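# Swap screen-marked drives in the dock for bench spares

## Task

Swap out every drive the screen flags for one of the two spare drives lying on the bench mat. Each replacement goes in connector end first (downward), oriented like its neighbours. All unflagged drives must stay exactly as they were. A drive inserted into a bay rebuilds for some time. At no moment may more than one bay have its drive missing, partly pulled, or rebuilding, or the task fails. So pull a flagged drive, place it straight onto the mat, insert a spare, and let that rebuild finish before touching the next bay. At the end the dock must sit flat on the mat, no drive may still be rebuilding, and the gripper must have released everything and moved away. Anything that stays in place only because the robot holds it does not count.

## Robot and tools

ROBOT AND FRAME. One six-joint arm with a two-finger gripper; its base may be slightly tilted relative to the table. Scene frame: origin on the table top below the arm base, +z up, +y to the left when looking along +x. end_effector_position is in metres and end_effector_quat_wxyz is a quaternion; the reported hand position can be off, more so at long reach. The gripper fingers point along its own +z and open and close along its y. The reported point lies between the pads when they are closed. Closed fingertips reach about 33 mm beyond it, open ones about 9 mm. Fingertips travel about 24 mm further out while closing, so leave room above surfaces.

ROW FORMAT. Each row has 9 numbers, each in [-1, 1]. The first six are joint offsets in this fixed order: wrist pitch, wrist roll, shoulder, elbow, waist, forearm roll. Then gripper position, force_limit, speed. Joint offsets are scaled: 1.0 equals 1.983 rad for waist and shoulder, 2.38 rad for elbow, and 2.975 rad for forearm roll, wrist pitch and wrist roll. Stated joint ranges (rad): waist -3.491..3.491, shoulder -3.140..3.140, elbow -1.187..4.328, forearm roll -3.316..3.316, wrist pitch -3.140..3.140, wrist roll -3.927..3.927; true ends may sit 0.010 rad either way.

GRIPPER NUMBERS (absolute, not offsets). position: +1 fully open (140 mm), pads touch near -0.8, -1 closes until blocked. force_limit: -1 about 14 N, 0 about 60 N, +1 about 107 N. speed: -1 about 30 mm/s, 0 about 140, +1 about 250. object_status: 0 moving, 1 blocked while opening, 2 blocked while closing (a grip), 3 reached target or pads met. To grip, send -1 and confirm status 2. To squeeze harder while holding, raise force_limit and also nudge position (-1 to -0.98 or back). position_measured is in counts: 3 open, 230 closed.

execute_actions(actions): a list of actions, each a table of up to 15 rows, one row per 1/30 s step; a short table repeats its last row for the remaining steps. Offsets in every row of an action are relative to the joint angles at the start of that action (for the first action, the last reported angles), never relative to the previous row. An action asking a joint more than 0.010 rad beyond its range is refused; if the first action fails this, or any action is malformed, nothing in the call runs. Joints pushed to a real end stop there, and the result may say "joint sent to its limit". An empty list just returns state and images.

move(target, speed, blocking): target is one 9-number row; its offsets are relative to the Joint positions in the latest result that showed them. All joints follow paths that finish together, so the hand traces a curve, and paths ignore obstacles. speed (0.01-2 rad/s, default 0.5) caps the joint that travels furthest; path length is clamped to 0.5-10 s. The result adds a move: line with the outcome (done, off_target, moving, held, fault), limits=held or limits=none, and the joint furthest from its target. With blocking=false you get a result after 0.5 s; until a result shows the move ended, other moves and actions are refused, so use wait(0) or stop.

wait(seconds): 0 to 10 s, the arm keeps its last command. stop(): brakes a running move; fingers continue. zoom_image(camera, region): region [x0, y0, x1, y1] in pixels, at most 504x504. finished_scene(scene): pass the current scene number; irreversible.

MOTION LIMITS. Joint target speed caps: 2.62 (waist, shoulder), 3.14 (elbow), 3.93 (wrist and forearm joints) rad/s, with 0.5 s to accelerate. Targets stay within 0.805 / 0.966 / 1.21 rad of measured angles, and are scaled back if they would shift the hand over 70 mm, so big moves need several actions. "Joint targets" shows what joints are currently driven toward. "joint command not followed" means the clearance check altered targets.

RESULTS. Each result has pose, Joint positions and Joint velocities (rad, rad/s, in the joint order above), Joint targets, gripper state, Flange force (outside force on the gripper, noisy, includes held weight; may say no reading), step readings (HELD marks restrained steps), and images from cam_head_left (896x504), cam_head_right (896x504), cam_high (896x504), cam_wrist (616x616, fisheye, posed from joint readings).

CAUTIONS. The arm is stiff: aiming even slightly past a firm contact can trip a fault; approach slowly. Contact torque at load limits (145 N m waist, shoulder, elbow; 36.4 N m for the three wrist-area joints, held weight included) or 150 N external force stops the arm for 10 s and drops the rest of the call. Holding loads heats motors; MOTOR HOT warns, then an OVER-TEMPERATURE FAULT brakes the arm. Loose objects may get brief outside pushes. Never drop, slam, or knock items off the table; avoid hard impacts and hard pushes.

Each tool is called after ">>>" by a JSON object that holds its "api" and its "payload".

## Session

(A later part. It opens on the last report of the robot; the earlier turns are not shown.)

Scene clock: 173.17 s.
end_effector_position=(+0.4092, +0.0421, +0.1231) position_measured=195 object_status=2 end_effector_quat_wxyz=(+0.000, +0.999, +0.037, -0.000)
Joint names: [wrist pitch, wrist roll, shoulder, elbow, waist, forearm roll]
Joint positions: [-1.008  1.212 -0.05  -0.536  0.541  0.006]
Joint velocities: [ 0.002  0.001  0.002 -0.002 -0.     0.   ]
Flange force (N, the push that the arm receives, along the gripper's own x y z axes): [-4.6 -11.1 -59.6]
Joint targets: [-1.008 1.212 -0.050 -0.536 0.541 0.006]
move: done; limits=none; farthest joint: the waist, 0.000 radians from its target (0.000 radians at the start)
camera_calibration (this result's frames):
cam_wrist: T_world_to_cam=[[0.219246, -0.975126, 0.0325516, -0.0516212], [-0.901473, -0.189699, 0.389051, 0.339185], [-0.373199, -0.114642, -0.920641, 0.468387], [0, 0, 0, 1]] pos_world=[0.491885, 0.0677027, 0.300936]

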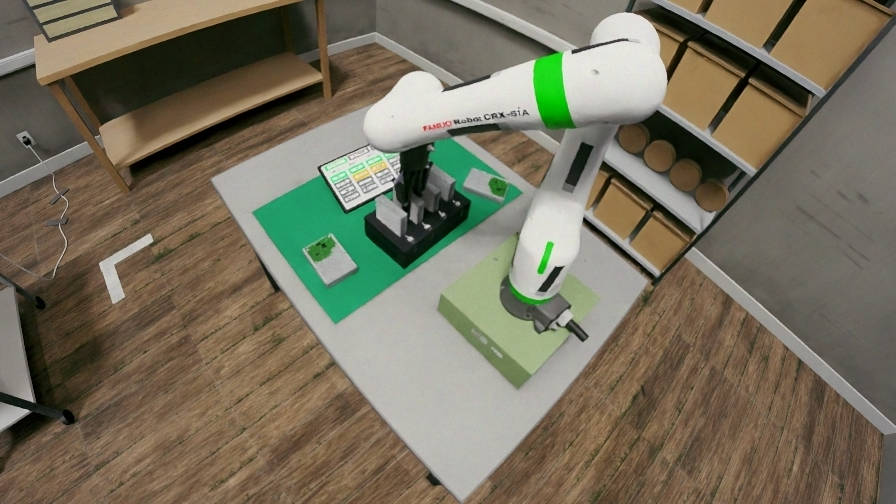

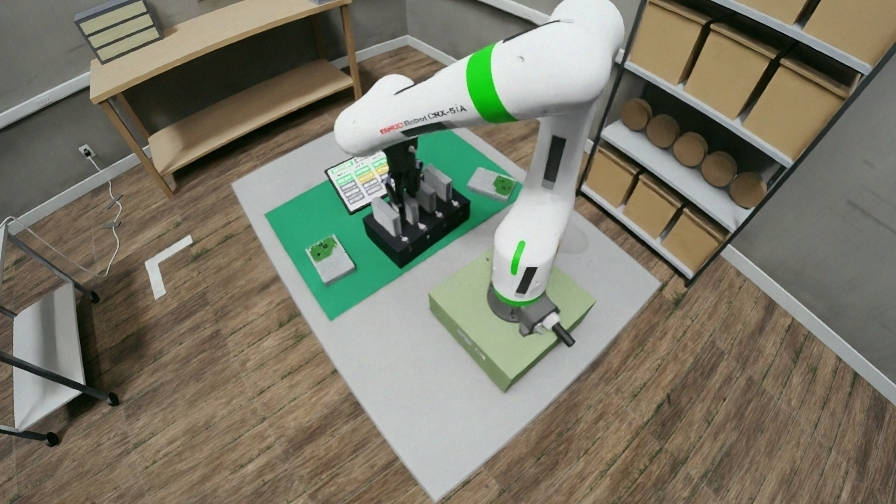

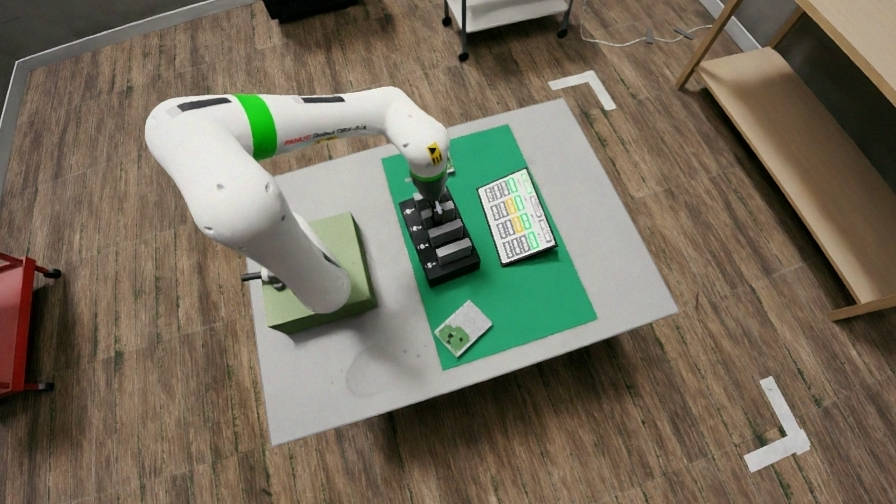

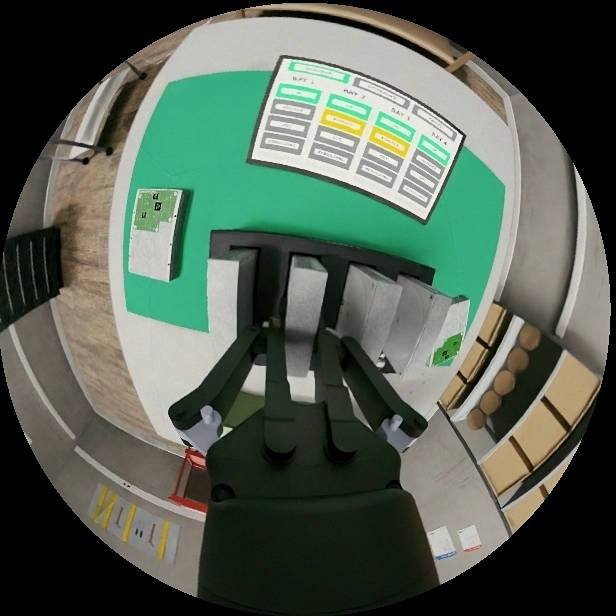

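>>> {"api": "execute_actions", "payload": {"actions": [[[0,0,0,0,0,0,-0.157,0,0.5]]]}}

>>> {"api": "move", "payload": {"target": [-0.0858,0,-0.0569,0.0599,0,0,-0.157,0,0], "speed": 0.8}}

>>> {"api": "move", "payload": {"target": [0.0114,-0.034,-0.1016,-0.099,0.0515,0.0025,-1,0,0.5], "speed": 0.8}}

Scene clock: 193.50 s.
end_effector_position=(+0.4092, +0.0421, +0.1231) position_measured=149 object_status=3 end_effector_quat_wxyz=(+0.000, +0.999, +0.037, -0.000)
Joint names: [wrist pitch, wrist roll, shoulder, elbow, waist, forearm roll]
Joint positions: [-1.008  1.212 -0.05  -0.536  0.541  0.006]
Joint velocities: [ 0.     0.001 -0.     0.001  0.     0.   ]
Flange force (N, the push that the arm receives, along the gripper's own x y z axes): [6.2 -1.2 -0.5]
Joint targets: [-1.008 1.212 -0.050 -0.536 0.541 0.006]
Step readings (joint positions):
0: [-1.008 1.212 -0.050 -0.536 0.541 0.006]
1: [-1.008 1.212 -0.050 -0.536 0.541 0.006]
2: [-1.008 1.212 -0.050 -0.536 0.541 0.006]
4: [-1.008 1.212 -0.050 -0.536 0.541 0.006]
8: [-1.008 1.212 -0.050 -0.536 0.541 0.006]
15: Joint positions above
camera_calibration (this result's frames):
cam_wrist: T_world_to_cam=[[0.21906, -0.975173, 0.0324175, -0.051511], [-0.901511, -0.189581, 0.38902, 0.339208], [-0.373215, -0.114444, -0.920659, 0.468368], [0, 0, 0, 1]] pos_world=[0.491886, 0.0676769, 0.300919]

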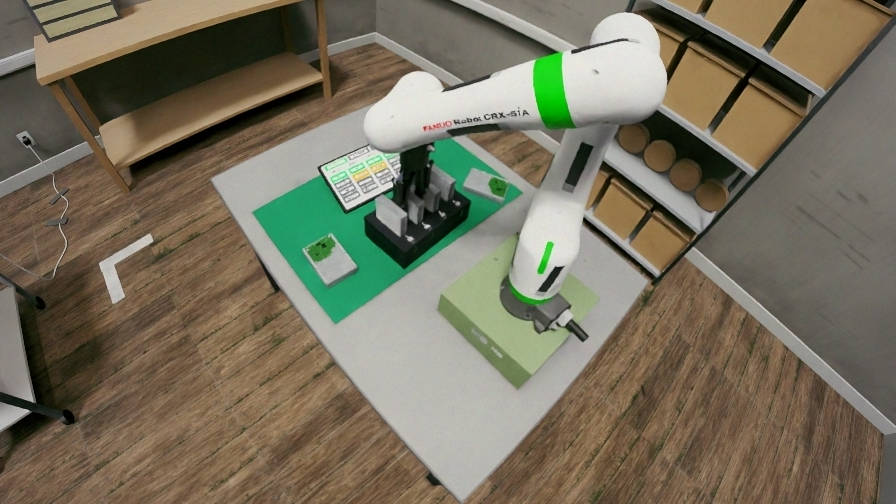

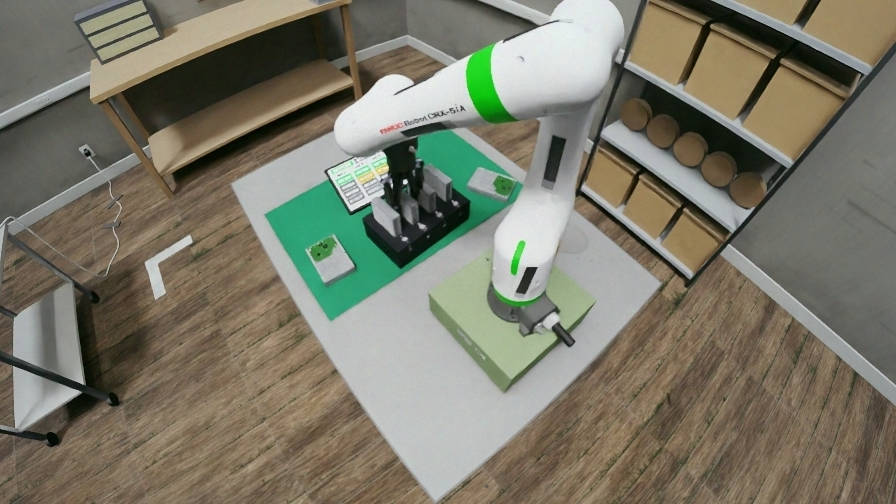

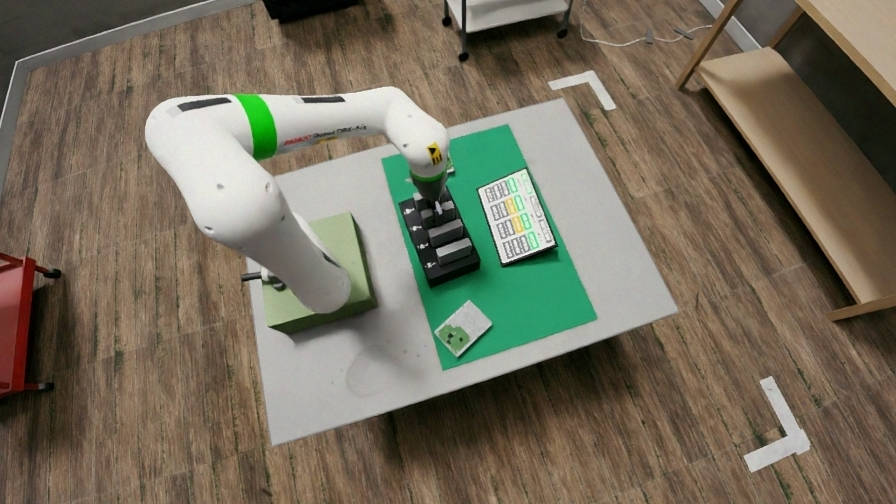

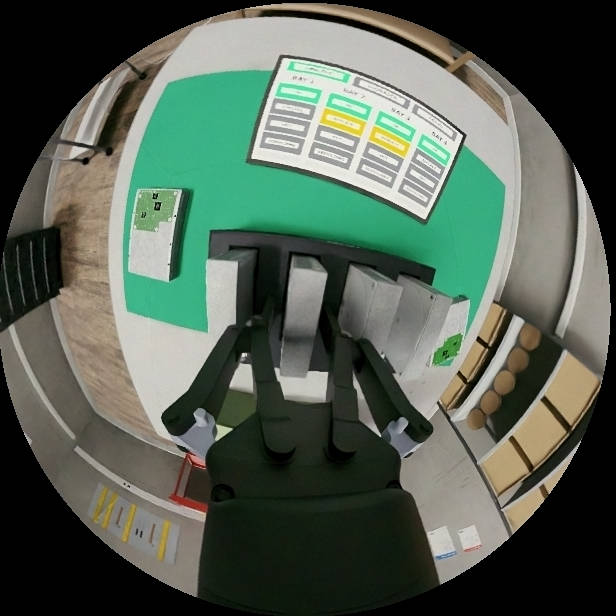

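Scene clock: 194.27 s.
end_effector_position=(+0.4094, +0.0414, +0.2211) position_measured=149 object_status=3 end_effector_quat_wxyz=(+0.000, +0.999, +0.036, -0.000)
Joint names: [wrist pitch, wrist roll, shoulder, elbow, waist, forearm roll]
Joint positions: [-1.263  1.212 -0.163 -0.393  0.541  0.006]
Joint velocities: [-0.001  0.    -0.     0.002 -0.     0.001]
Flange force (N, the push that the arm receives, along the gripper's own x y z axes): [5.8 -0.1 -3.2]
Joint targets: [-1.263 1.212 -0.163 -0.393 0.541 0.006]
move: done; limits=none; farthest joint: the waist, 0.000 radians from its target (0.000 radians at the start)
camera_calibration (this result's frames):
cam_wrist: T_world_to_cam=[[0.217738, -0.975449, 0.0330011, -0.0549859], [-0.901914, -0.18817, 0.388771, 0.30128], [-0.373016, -0.114414, -0.920743, 0.558548], [0, 0, 0, 1]] pos_world=[0.492049, 0.0669618, 0.398965]

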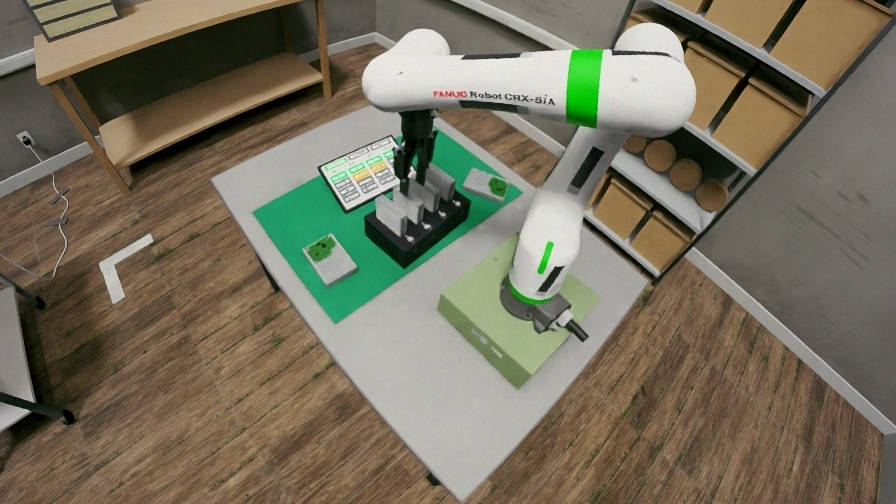

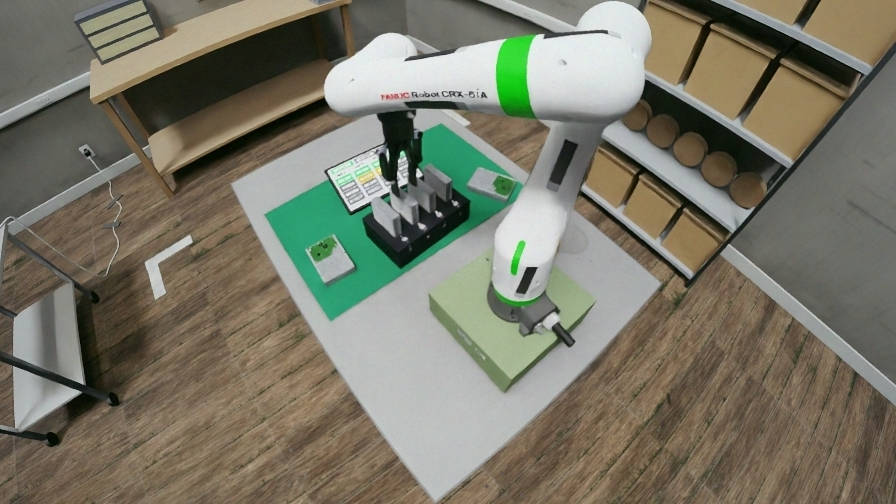

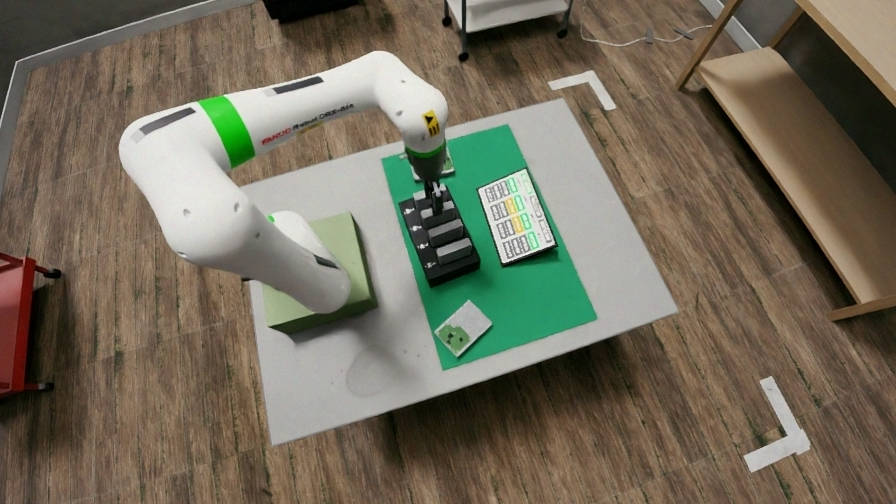

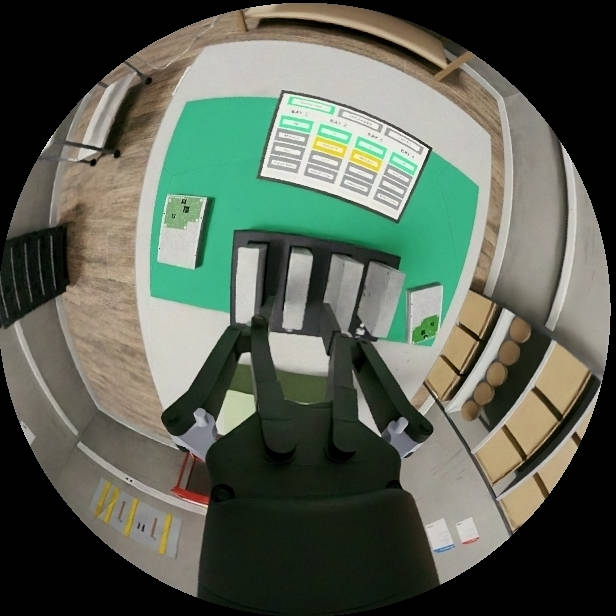

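Scene clock: 195.07 s.
end_effector_position=(+0.3308, +0.0370, +0.1921) position_measured=233 object_status=3 end_effector_quat_wxyz=(-0.000, +0.999, +0.038, +0.000)
Joint names: [wrist pitch, wrist roll, shoulder, elbow, waist, forearm roll]
Joint positions: [-1.229  1.111 -0.365 -0.629  0.643  0.013]
Joint velocities: [ 0.001 -0.001 -0.001 -0.001  0.     0.   ]
Flange force (N, the push that the arm receives, along the gripper's own x y z axes): [9.7 -2.1 -2.6]
Joint targets: [-1.229 1.111 -0.365 -0.629 0.644 0.013]
move: done; limits=none; farthest joint: the waist, 0.000 radians from its target (0.102 radians at the start)
camera_calibration (this result's frames):
cam_wrist: T_world_to_cam=[[0.221028, -0.974745, 0.0319153, -0.0421534], [-0.901363, -0.191674, 0.388336, 0.240881], [-0.372412, -0.114601, -0.920965, 0.501867], [0, 0, 0, 1]] pos_world=[0.413339, 0.0625958, 0.370004]

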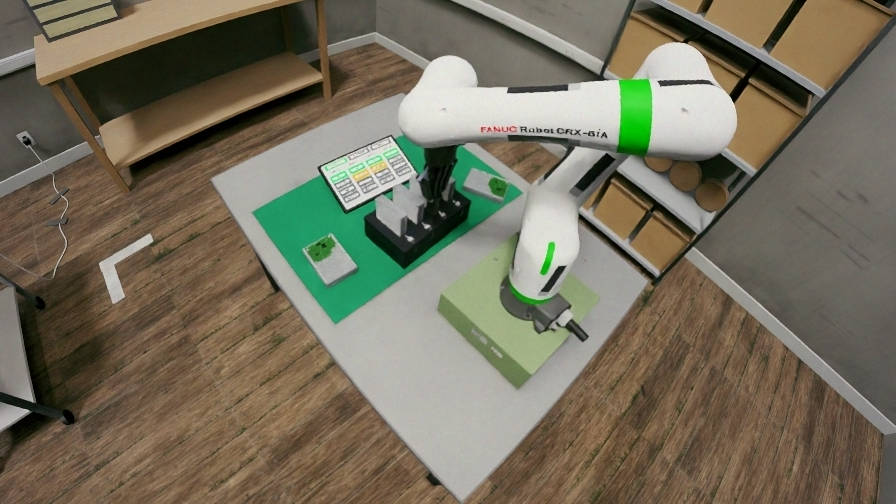

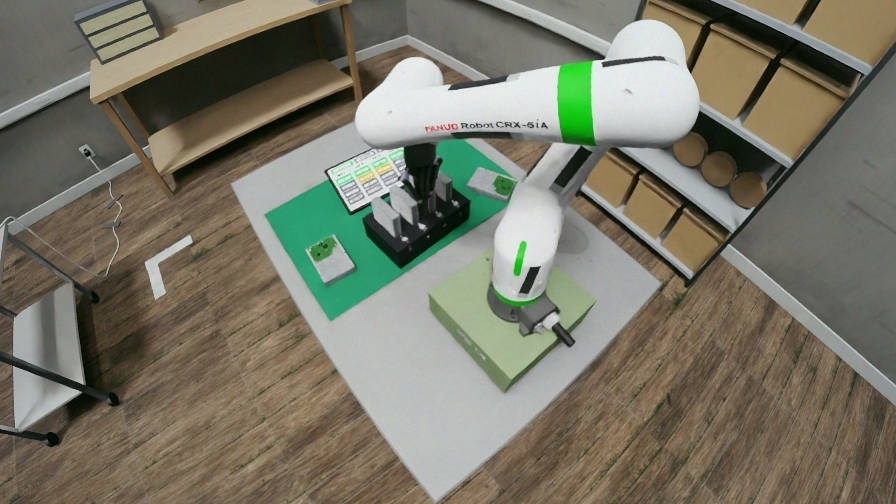

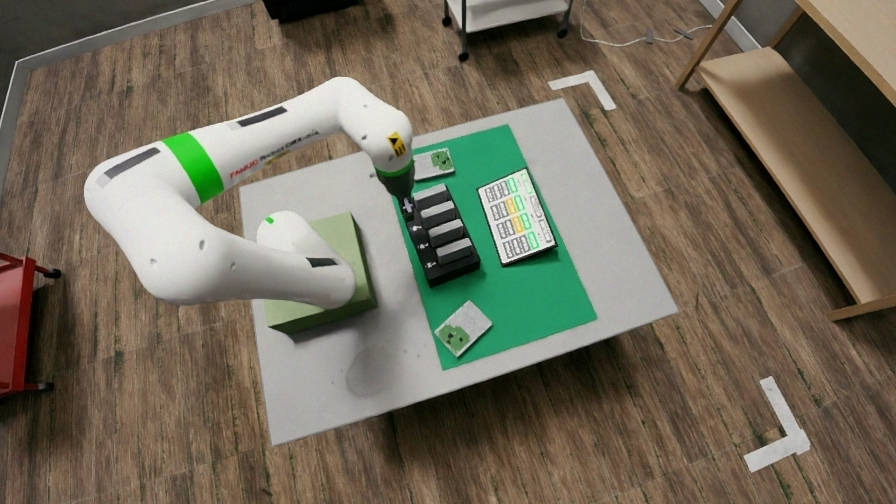

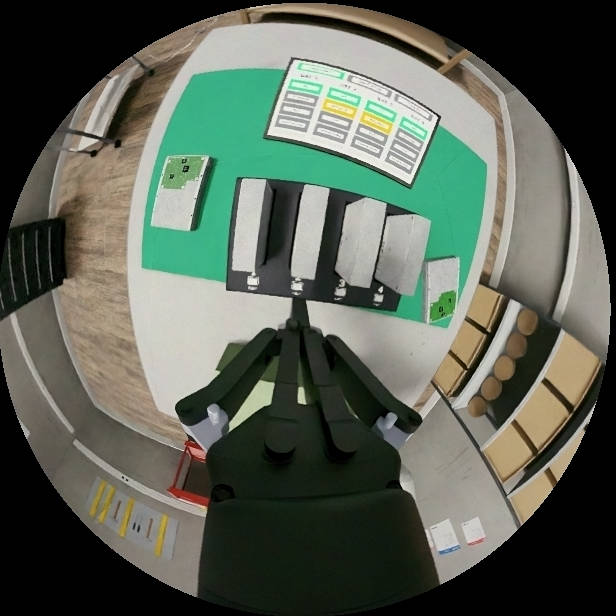

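>>> {"api": "zoom_image", "payload": {"camera": "cam_wrist", "region": [225, 240, 415, 330]}}

Region (225, 240, 415, 330) of cam_wrist's 616x616 image, scaled by 2.653, with more detail than that image has; it fills the top 239 rows of this view, and the rest is white.

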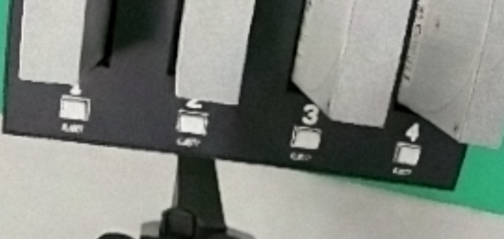

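>>> {"api": "move", "payload": {"target": [0.074,-0.003,0.0525,-0.0487,0.0048,0,-1,0,0.5], "speed": 0.4}}

>>> {"api": "move", "payload": {"target": [0.0079,0,0.0056,-0.0052,0,0,-1,0,0.5], "speed": 0.03}}

Scene clock: 221.33 s.
end_effector_position=(+0.3314, +0.0418, +0.1215) position_measured=233 object_status=3 end_effector_quat_wxyz=(-0.001, +0.999, +0.039, +0.001)
Joint names: [wrist pitch, wrist roll, shoulder, elbow, waist, forearm roll]
Joint positions: [-1.021  1.102 -0.267 -0.737  0.653  0.014]
Joint velocities: [ 0.     0.001 -0.     0.001 -0.    -0.001]
Flange force (N, the push that the arm receives, along the gripper's own x y z axes): [-11.7 -1.0 -39.3]
Joint targets: [-1.021 1.102 -0.267 -0.737 0.653 0.014]
FORCE FAULT: contact force on the arm reached its limit, and the arm stopped for 10 seconds. The contact can be on any part of the arm, not only on its tool. That time counts as 20 of the actions that you can send in this scene. The arm's remaining commands of this call were not run. The arm holds still and accepts commands again. Move the arm away from the contact; if what it grips holds it there, let go first. Pushing or pulling that hard again can fault the arm again.
move: fault; limits=none; farthest joint: the wrist pitch, 0.012 radians from its target (0.220 radians at the start)
camera_calibration (this result's frames):
cam_wrist: T_world_to_cam=[[0.22449, -0.974001, 0.0304188, -0.0362984], [-0.901001, -0.195571, 0.387233, 0.269961], [-0.371216, -0.114337, -0.92148, 0.437259], [0, 0, 0, 1]] pos_world=[0.413701, 0.0674369, 0.299491]

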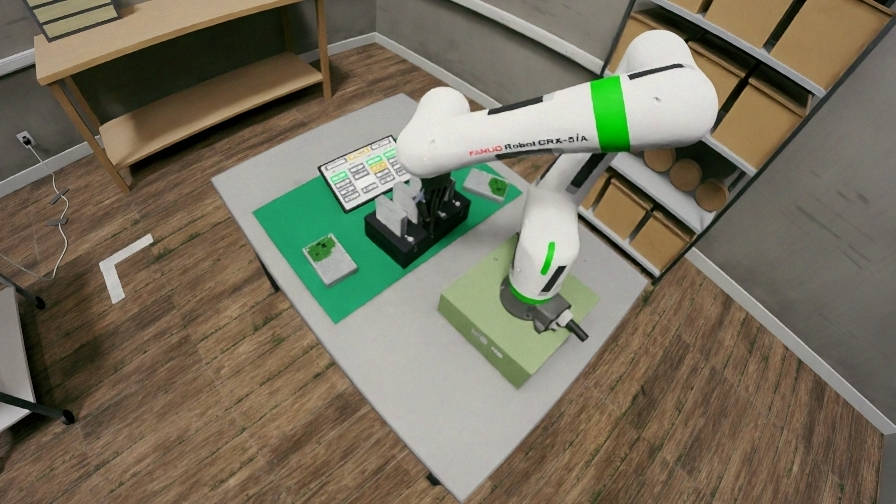

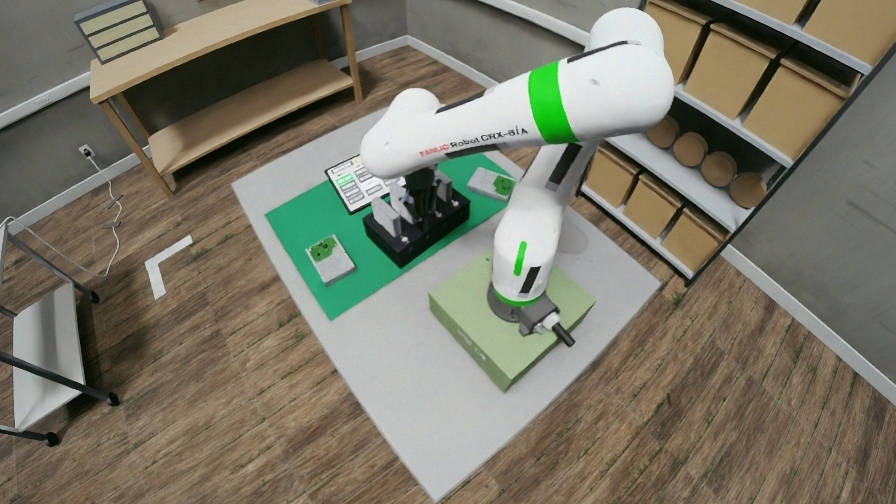

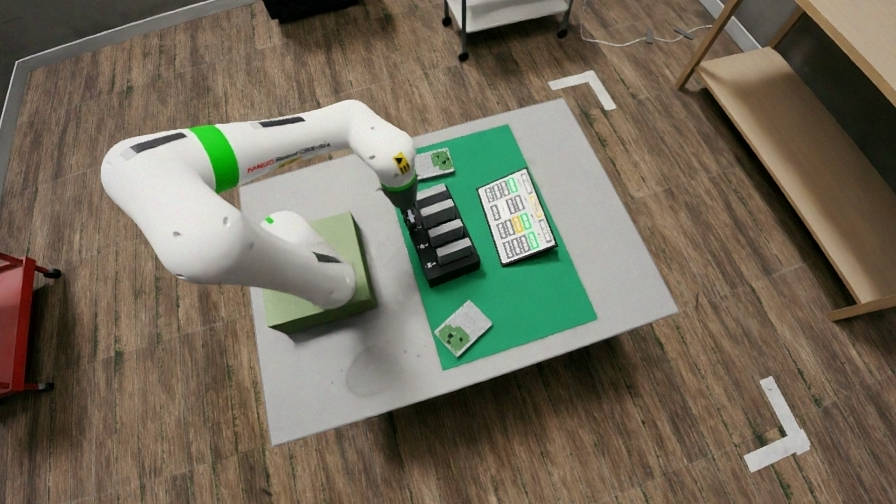

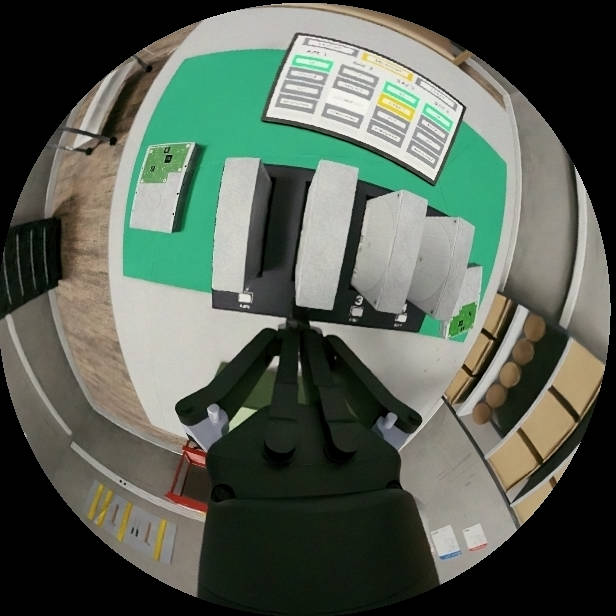

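not run: a fault stop came before this call.

>>> {"api": "move", "payload": {"target": [-0.07,0,-0.0494,0.0454,0,0,-0.157,0,0.5], "speed": 0.8}}

>>> {"api": "move", "payload": {"target": [-0.0114,0.037,0.102,0.099,-0.0565,-0.0025,-0.157,0,0.5], "speed": 0.8}}

>>> {"api": "move", "payload": {"target": [0.077,0,0.051,-0.054,0,0,-0.157,0,0.5], "speed": 0.4}}

Scene clock: 228.57 s.
end_effector_position=(+0.3303, +0.0395, +0.1919) position_measured=149 object_status=3 end_effector_quat_wxyz=(-0.000, +0.999, +0.038, -0.000)
Joint names: [wrist pitch, wrist roll, shoulder, elbow, waist, forearm roll]
Joint positions: [-1.229  1.102 -0.365 -0.629  0.653  0.014]
Joint velocities: [ 0.    -0.001  0.    -0.    -0.     0.001]
Flange force (N, the push that the arm receives, along the gripper's own x y z axes): [8.9 -0.1 -3.9]
Joint targets: [-1.229 1.102 -0.365 -0.629 0.653 0.014]
move: done; limits=none; farthest joint: the waist, 0.000 radians from its target (0.000 radians at the start)
camera_calibration (this result's frames):
cam_wrist: T_world_to_cam=[[0.221953, -0.974521, 0.0323469, -0.0399537], [-0.901008, -0.192303, 0.38885, 0.240804], [-0.372722, -0.115451, -0.920733, 0.501927], [0, 0, 0, 1]] pos_world=[0.412914, 0.06532, 0.369797]

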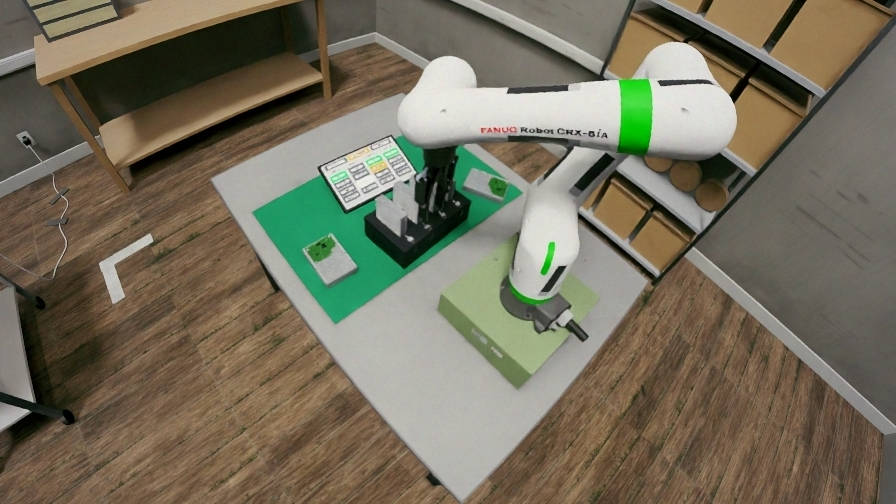

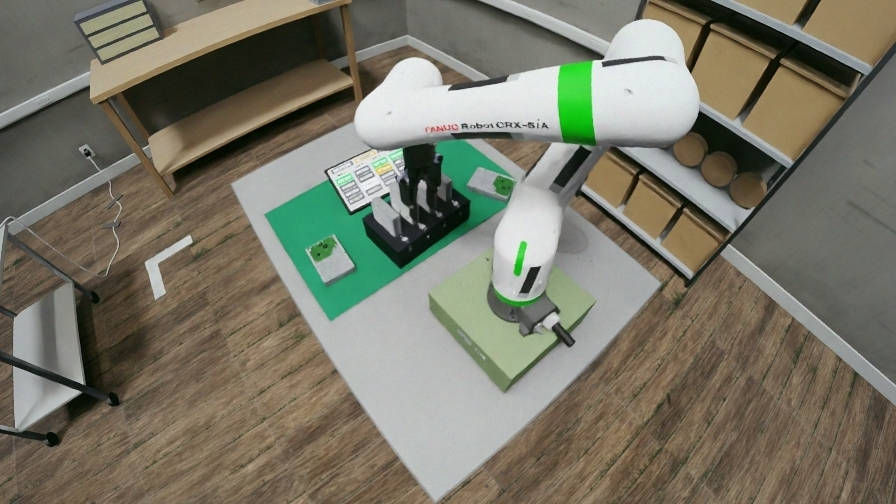

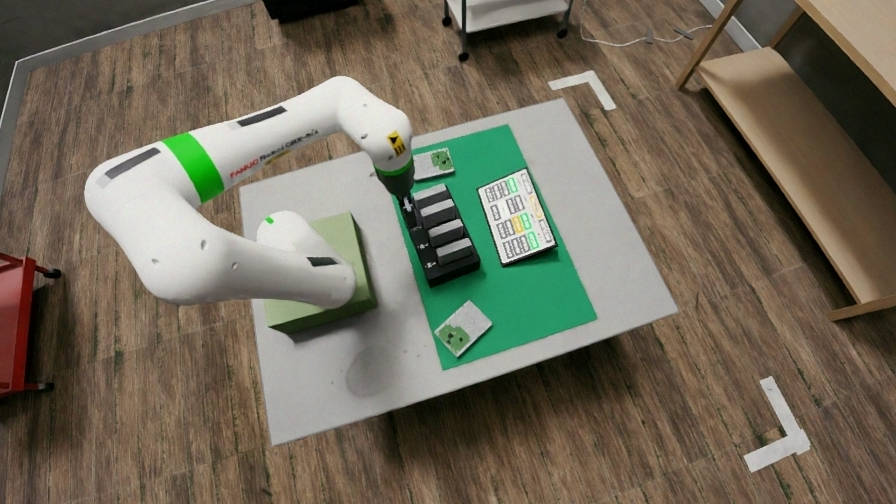

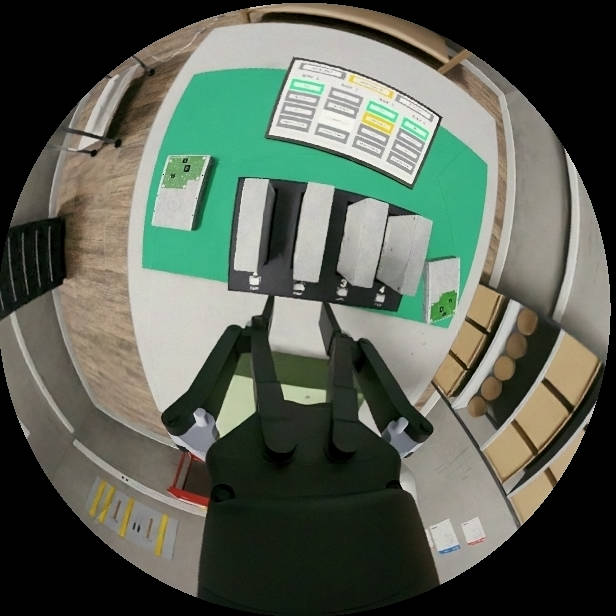

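Scene clock: 229.37 s.
end_effector_position=(+0.4091, +0.0407, +0.2207) position_measured=149 object_status=3 end_effector_quat_wxyz=(+0.001, +0.999, +0.036, -0.001)
Joint names: [wrist pitch, wrist roll, shoulder, elbow, waist, forearm roll]
Joint positions: [-1.263  1.212 -0.163 -0.394  0.541  0.007]
Joint velocities: [ 0.    -0.002  0.     0.001 -0.    -0.   ]
Flange force (N, the push that the arm receives, along the gripper's own x y z axes): [5.0 -0.5 -2.7]
Joint targets: [-1.263 1.212 -0.163 -0.394 0.541 0.007]
move: done; limits=none; farthest joint: the waist, 0.000 radians from its target (0.112 radians at the start)
camera_calibration (this result's frames):
cam_wrist: T_world_to_cam=[[0.217721, -0.975407, 0.0343363, -0.0559159], [-0.901528, -0.187502, 0.389987, 0.300629], [-0.373958, -0.115864, -0.92018, 0.558359], [0, 0, 0, 1]] pos_world=[0.492002, 0.0665214, 0.398469]

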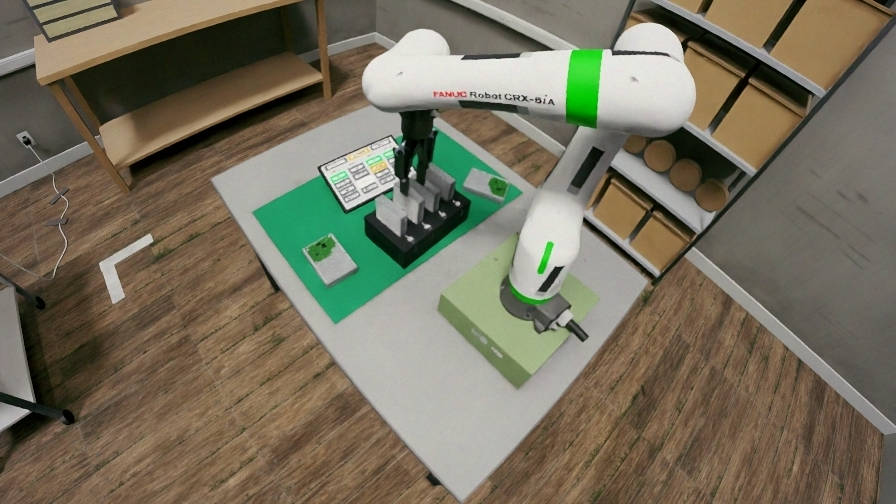

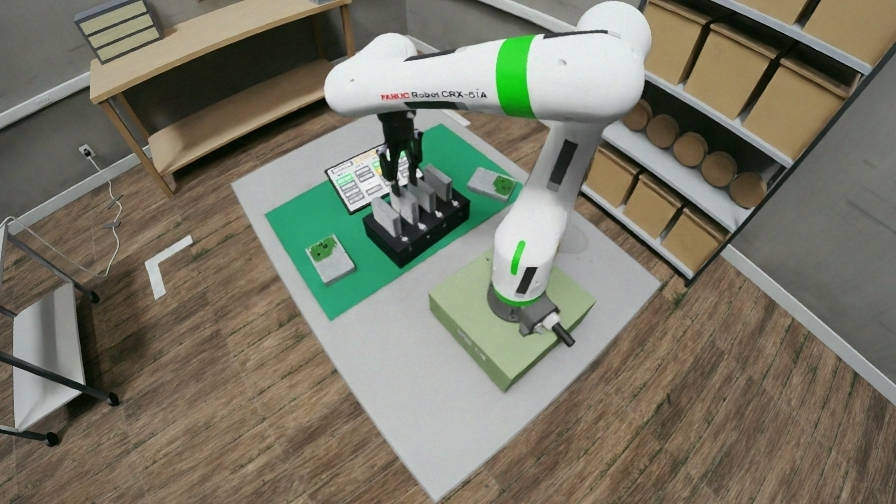

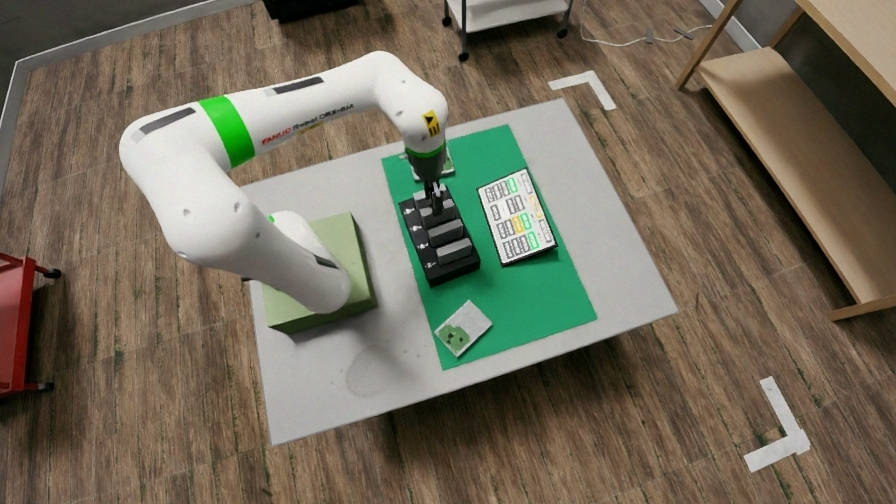

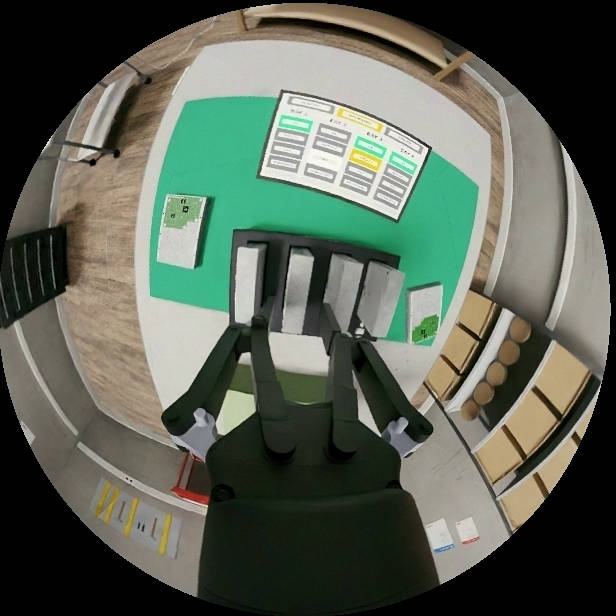

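Scene clock: 230.30 s.
end_effector_position=(+0.4096, +0.0417, +0.1323) position_measured=149 object_status=3 end_effector_quat_wxyz=(+0.001, +0.999, +0.037, -0.001)
Joint names: [wrist pitch, wrist roll, shoulder, elbow, waist, forearm roll]
Joint positions: [-1.034  1.212 -0.061 -0.522  0.541  0.007]
Joint velocities: [ 0.     0.001 -0.    -0.001  0.001  0.   ]
Flange force (N, the push that the arm receives, along the gripper's own x y z axes): [10.4 0.3 -0.9]
Joint targets: [-1.034 1.212 -0.061 -0.522 0.541 0.007]
move: done; limits=none; farthest joint: the waist, 0.000 radians from its target (0.000 radians at the start)
camera_calibration (this result's frames):
cam_wrist: T_world_to_cam=[[0.219124, -0.975111, 0.033807, -0.0525633], [-0.900945, -0.188914, 0.390654, 0.335484], [-0.374544, -0.11606, -0.919917, 0.477447], [0, 0, 0, 1]] pos_world=[0.492595, 0.0675348, 0.309931]

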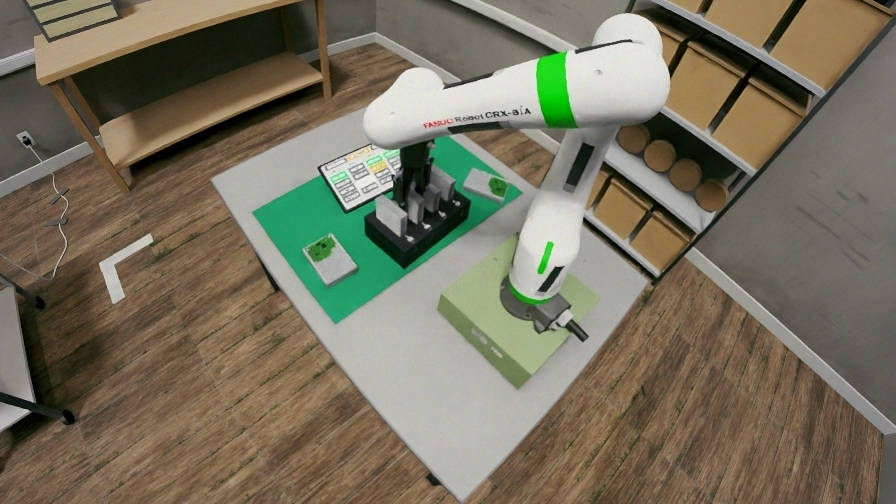

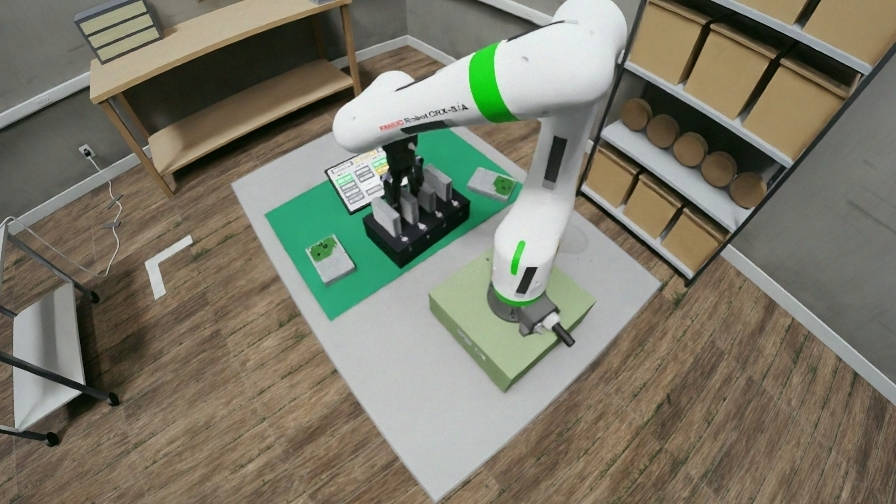

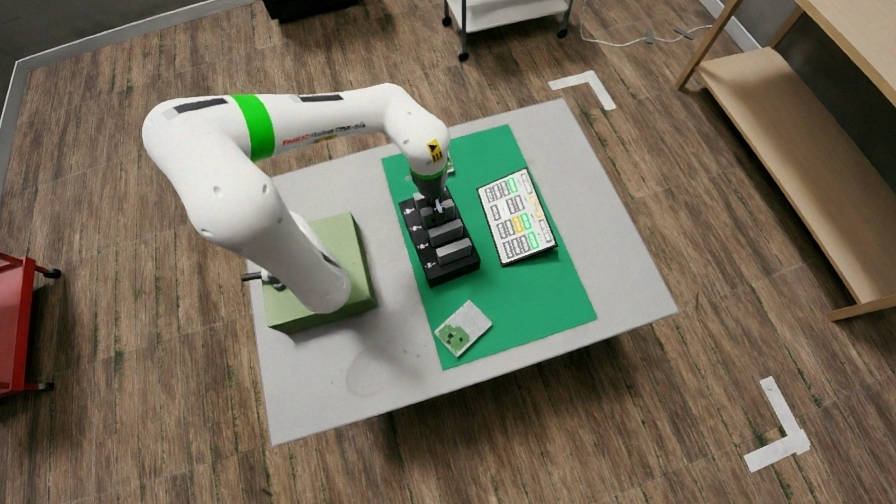

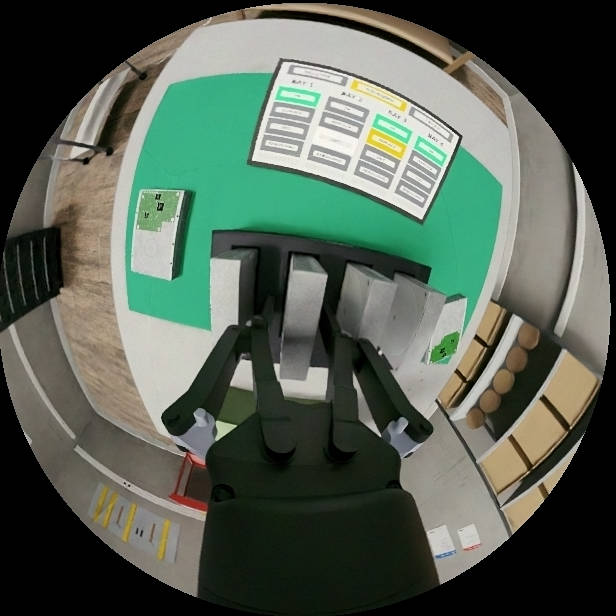

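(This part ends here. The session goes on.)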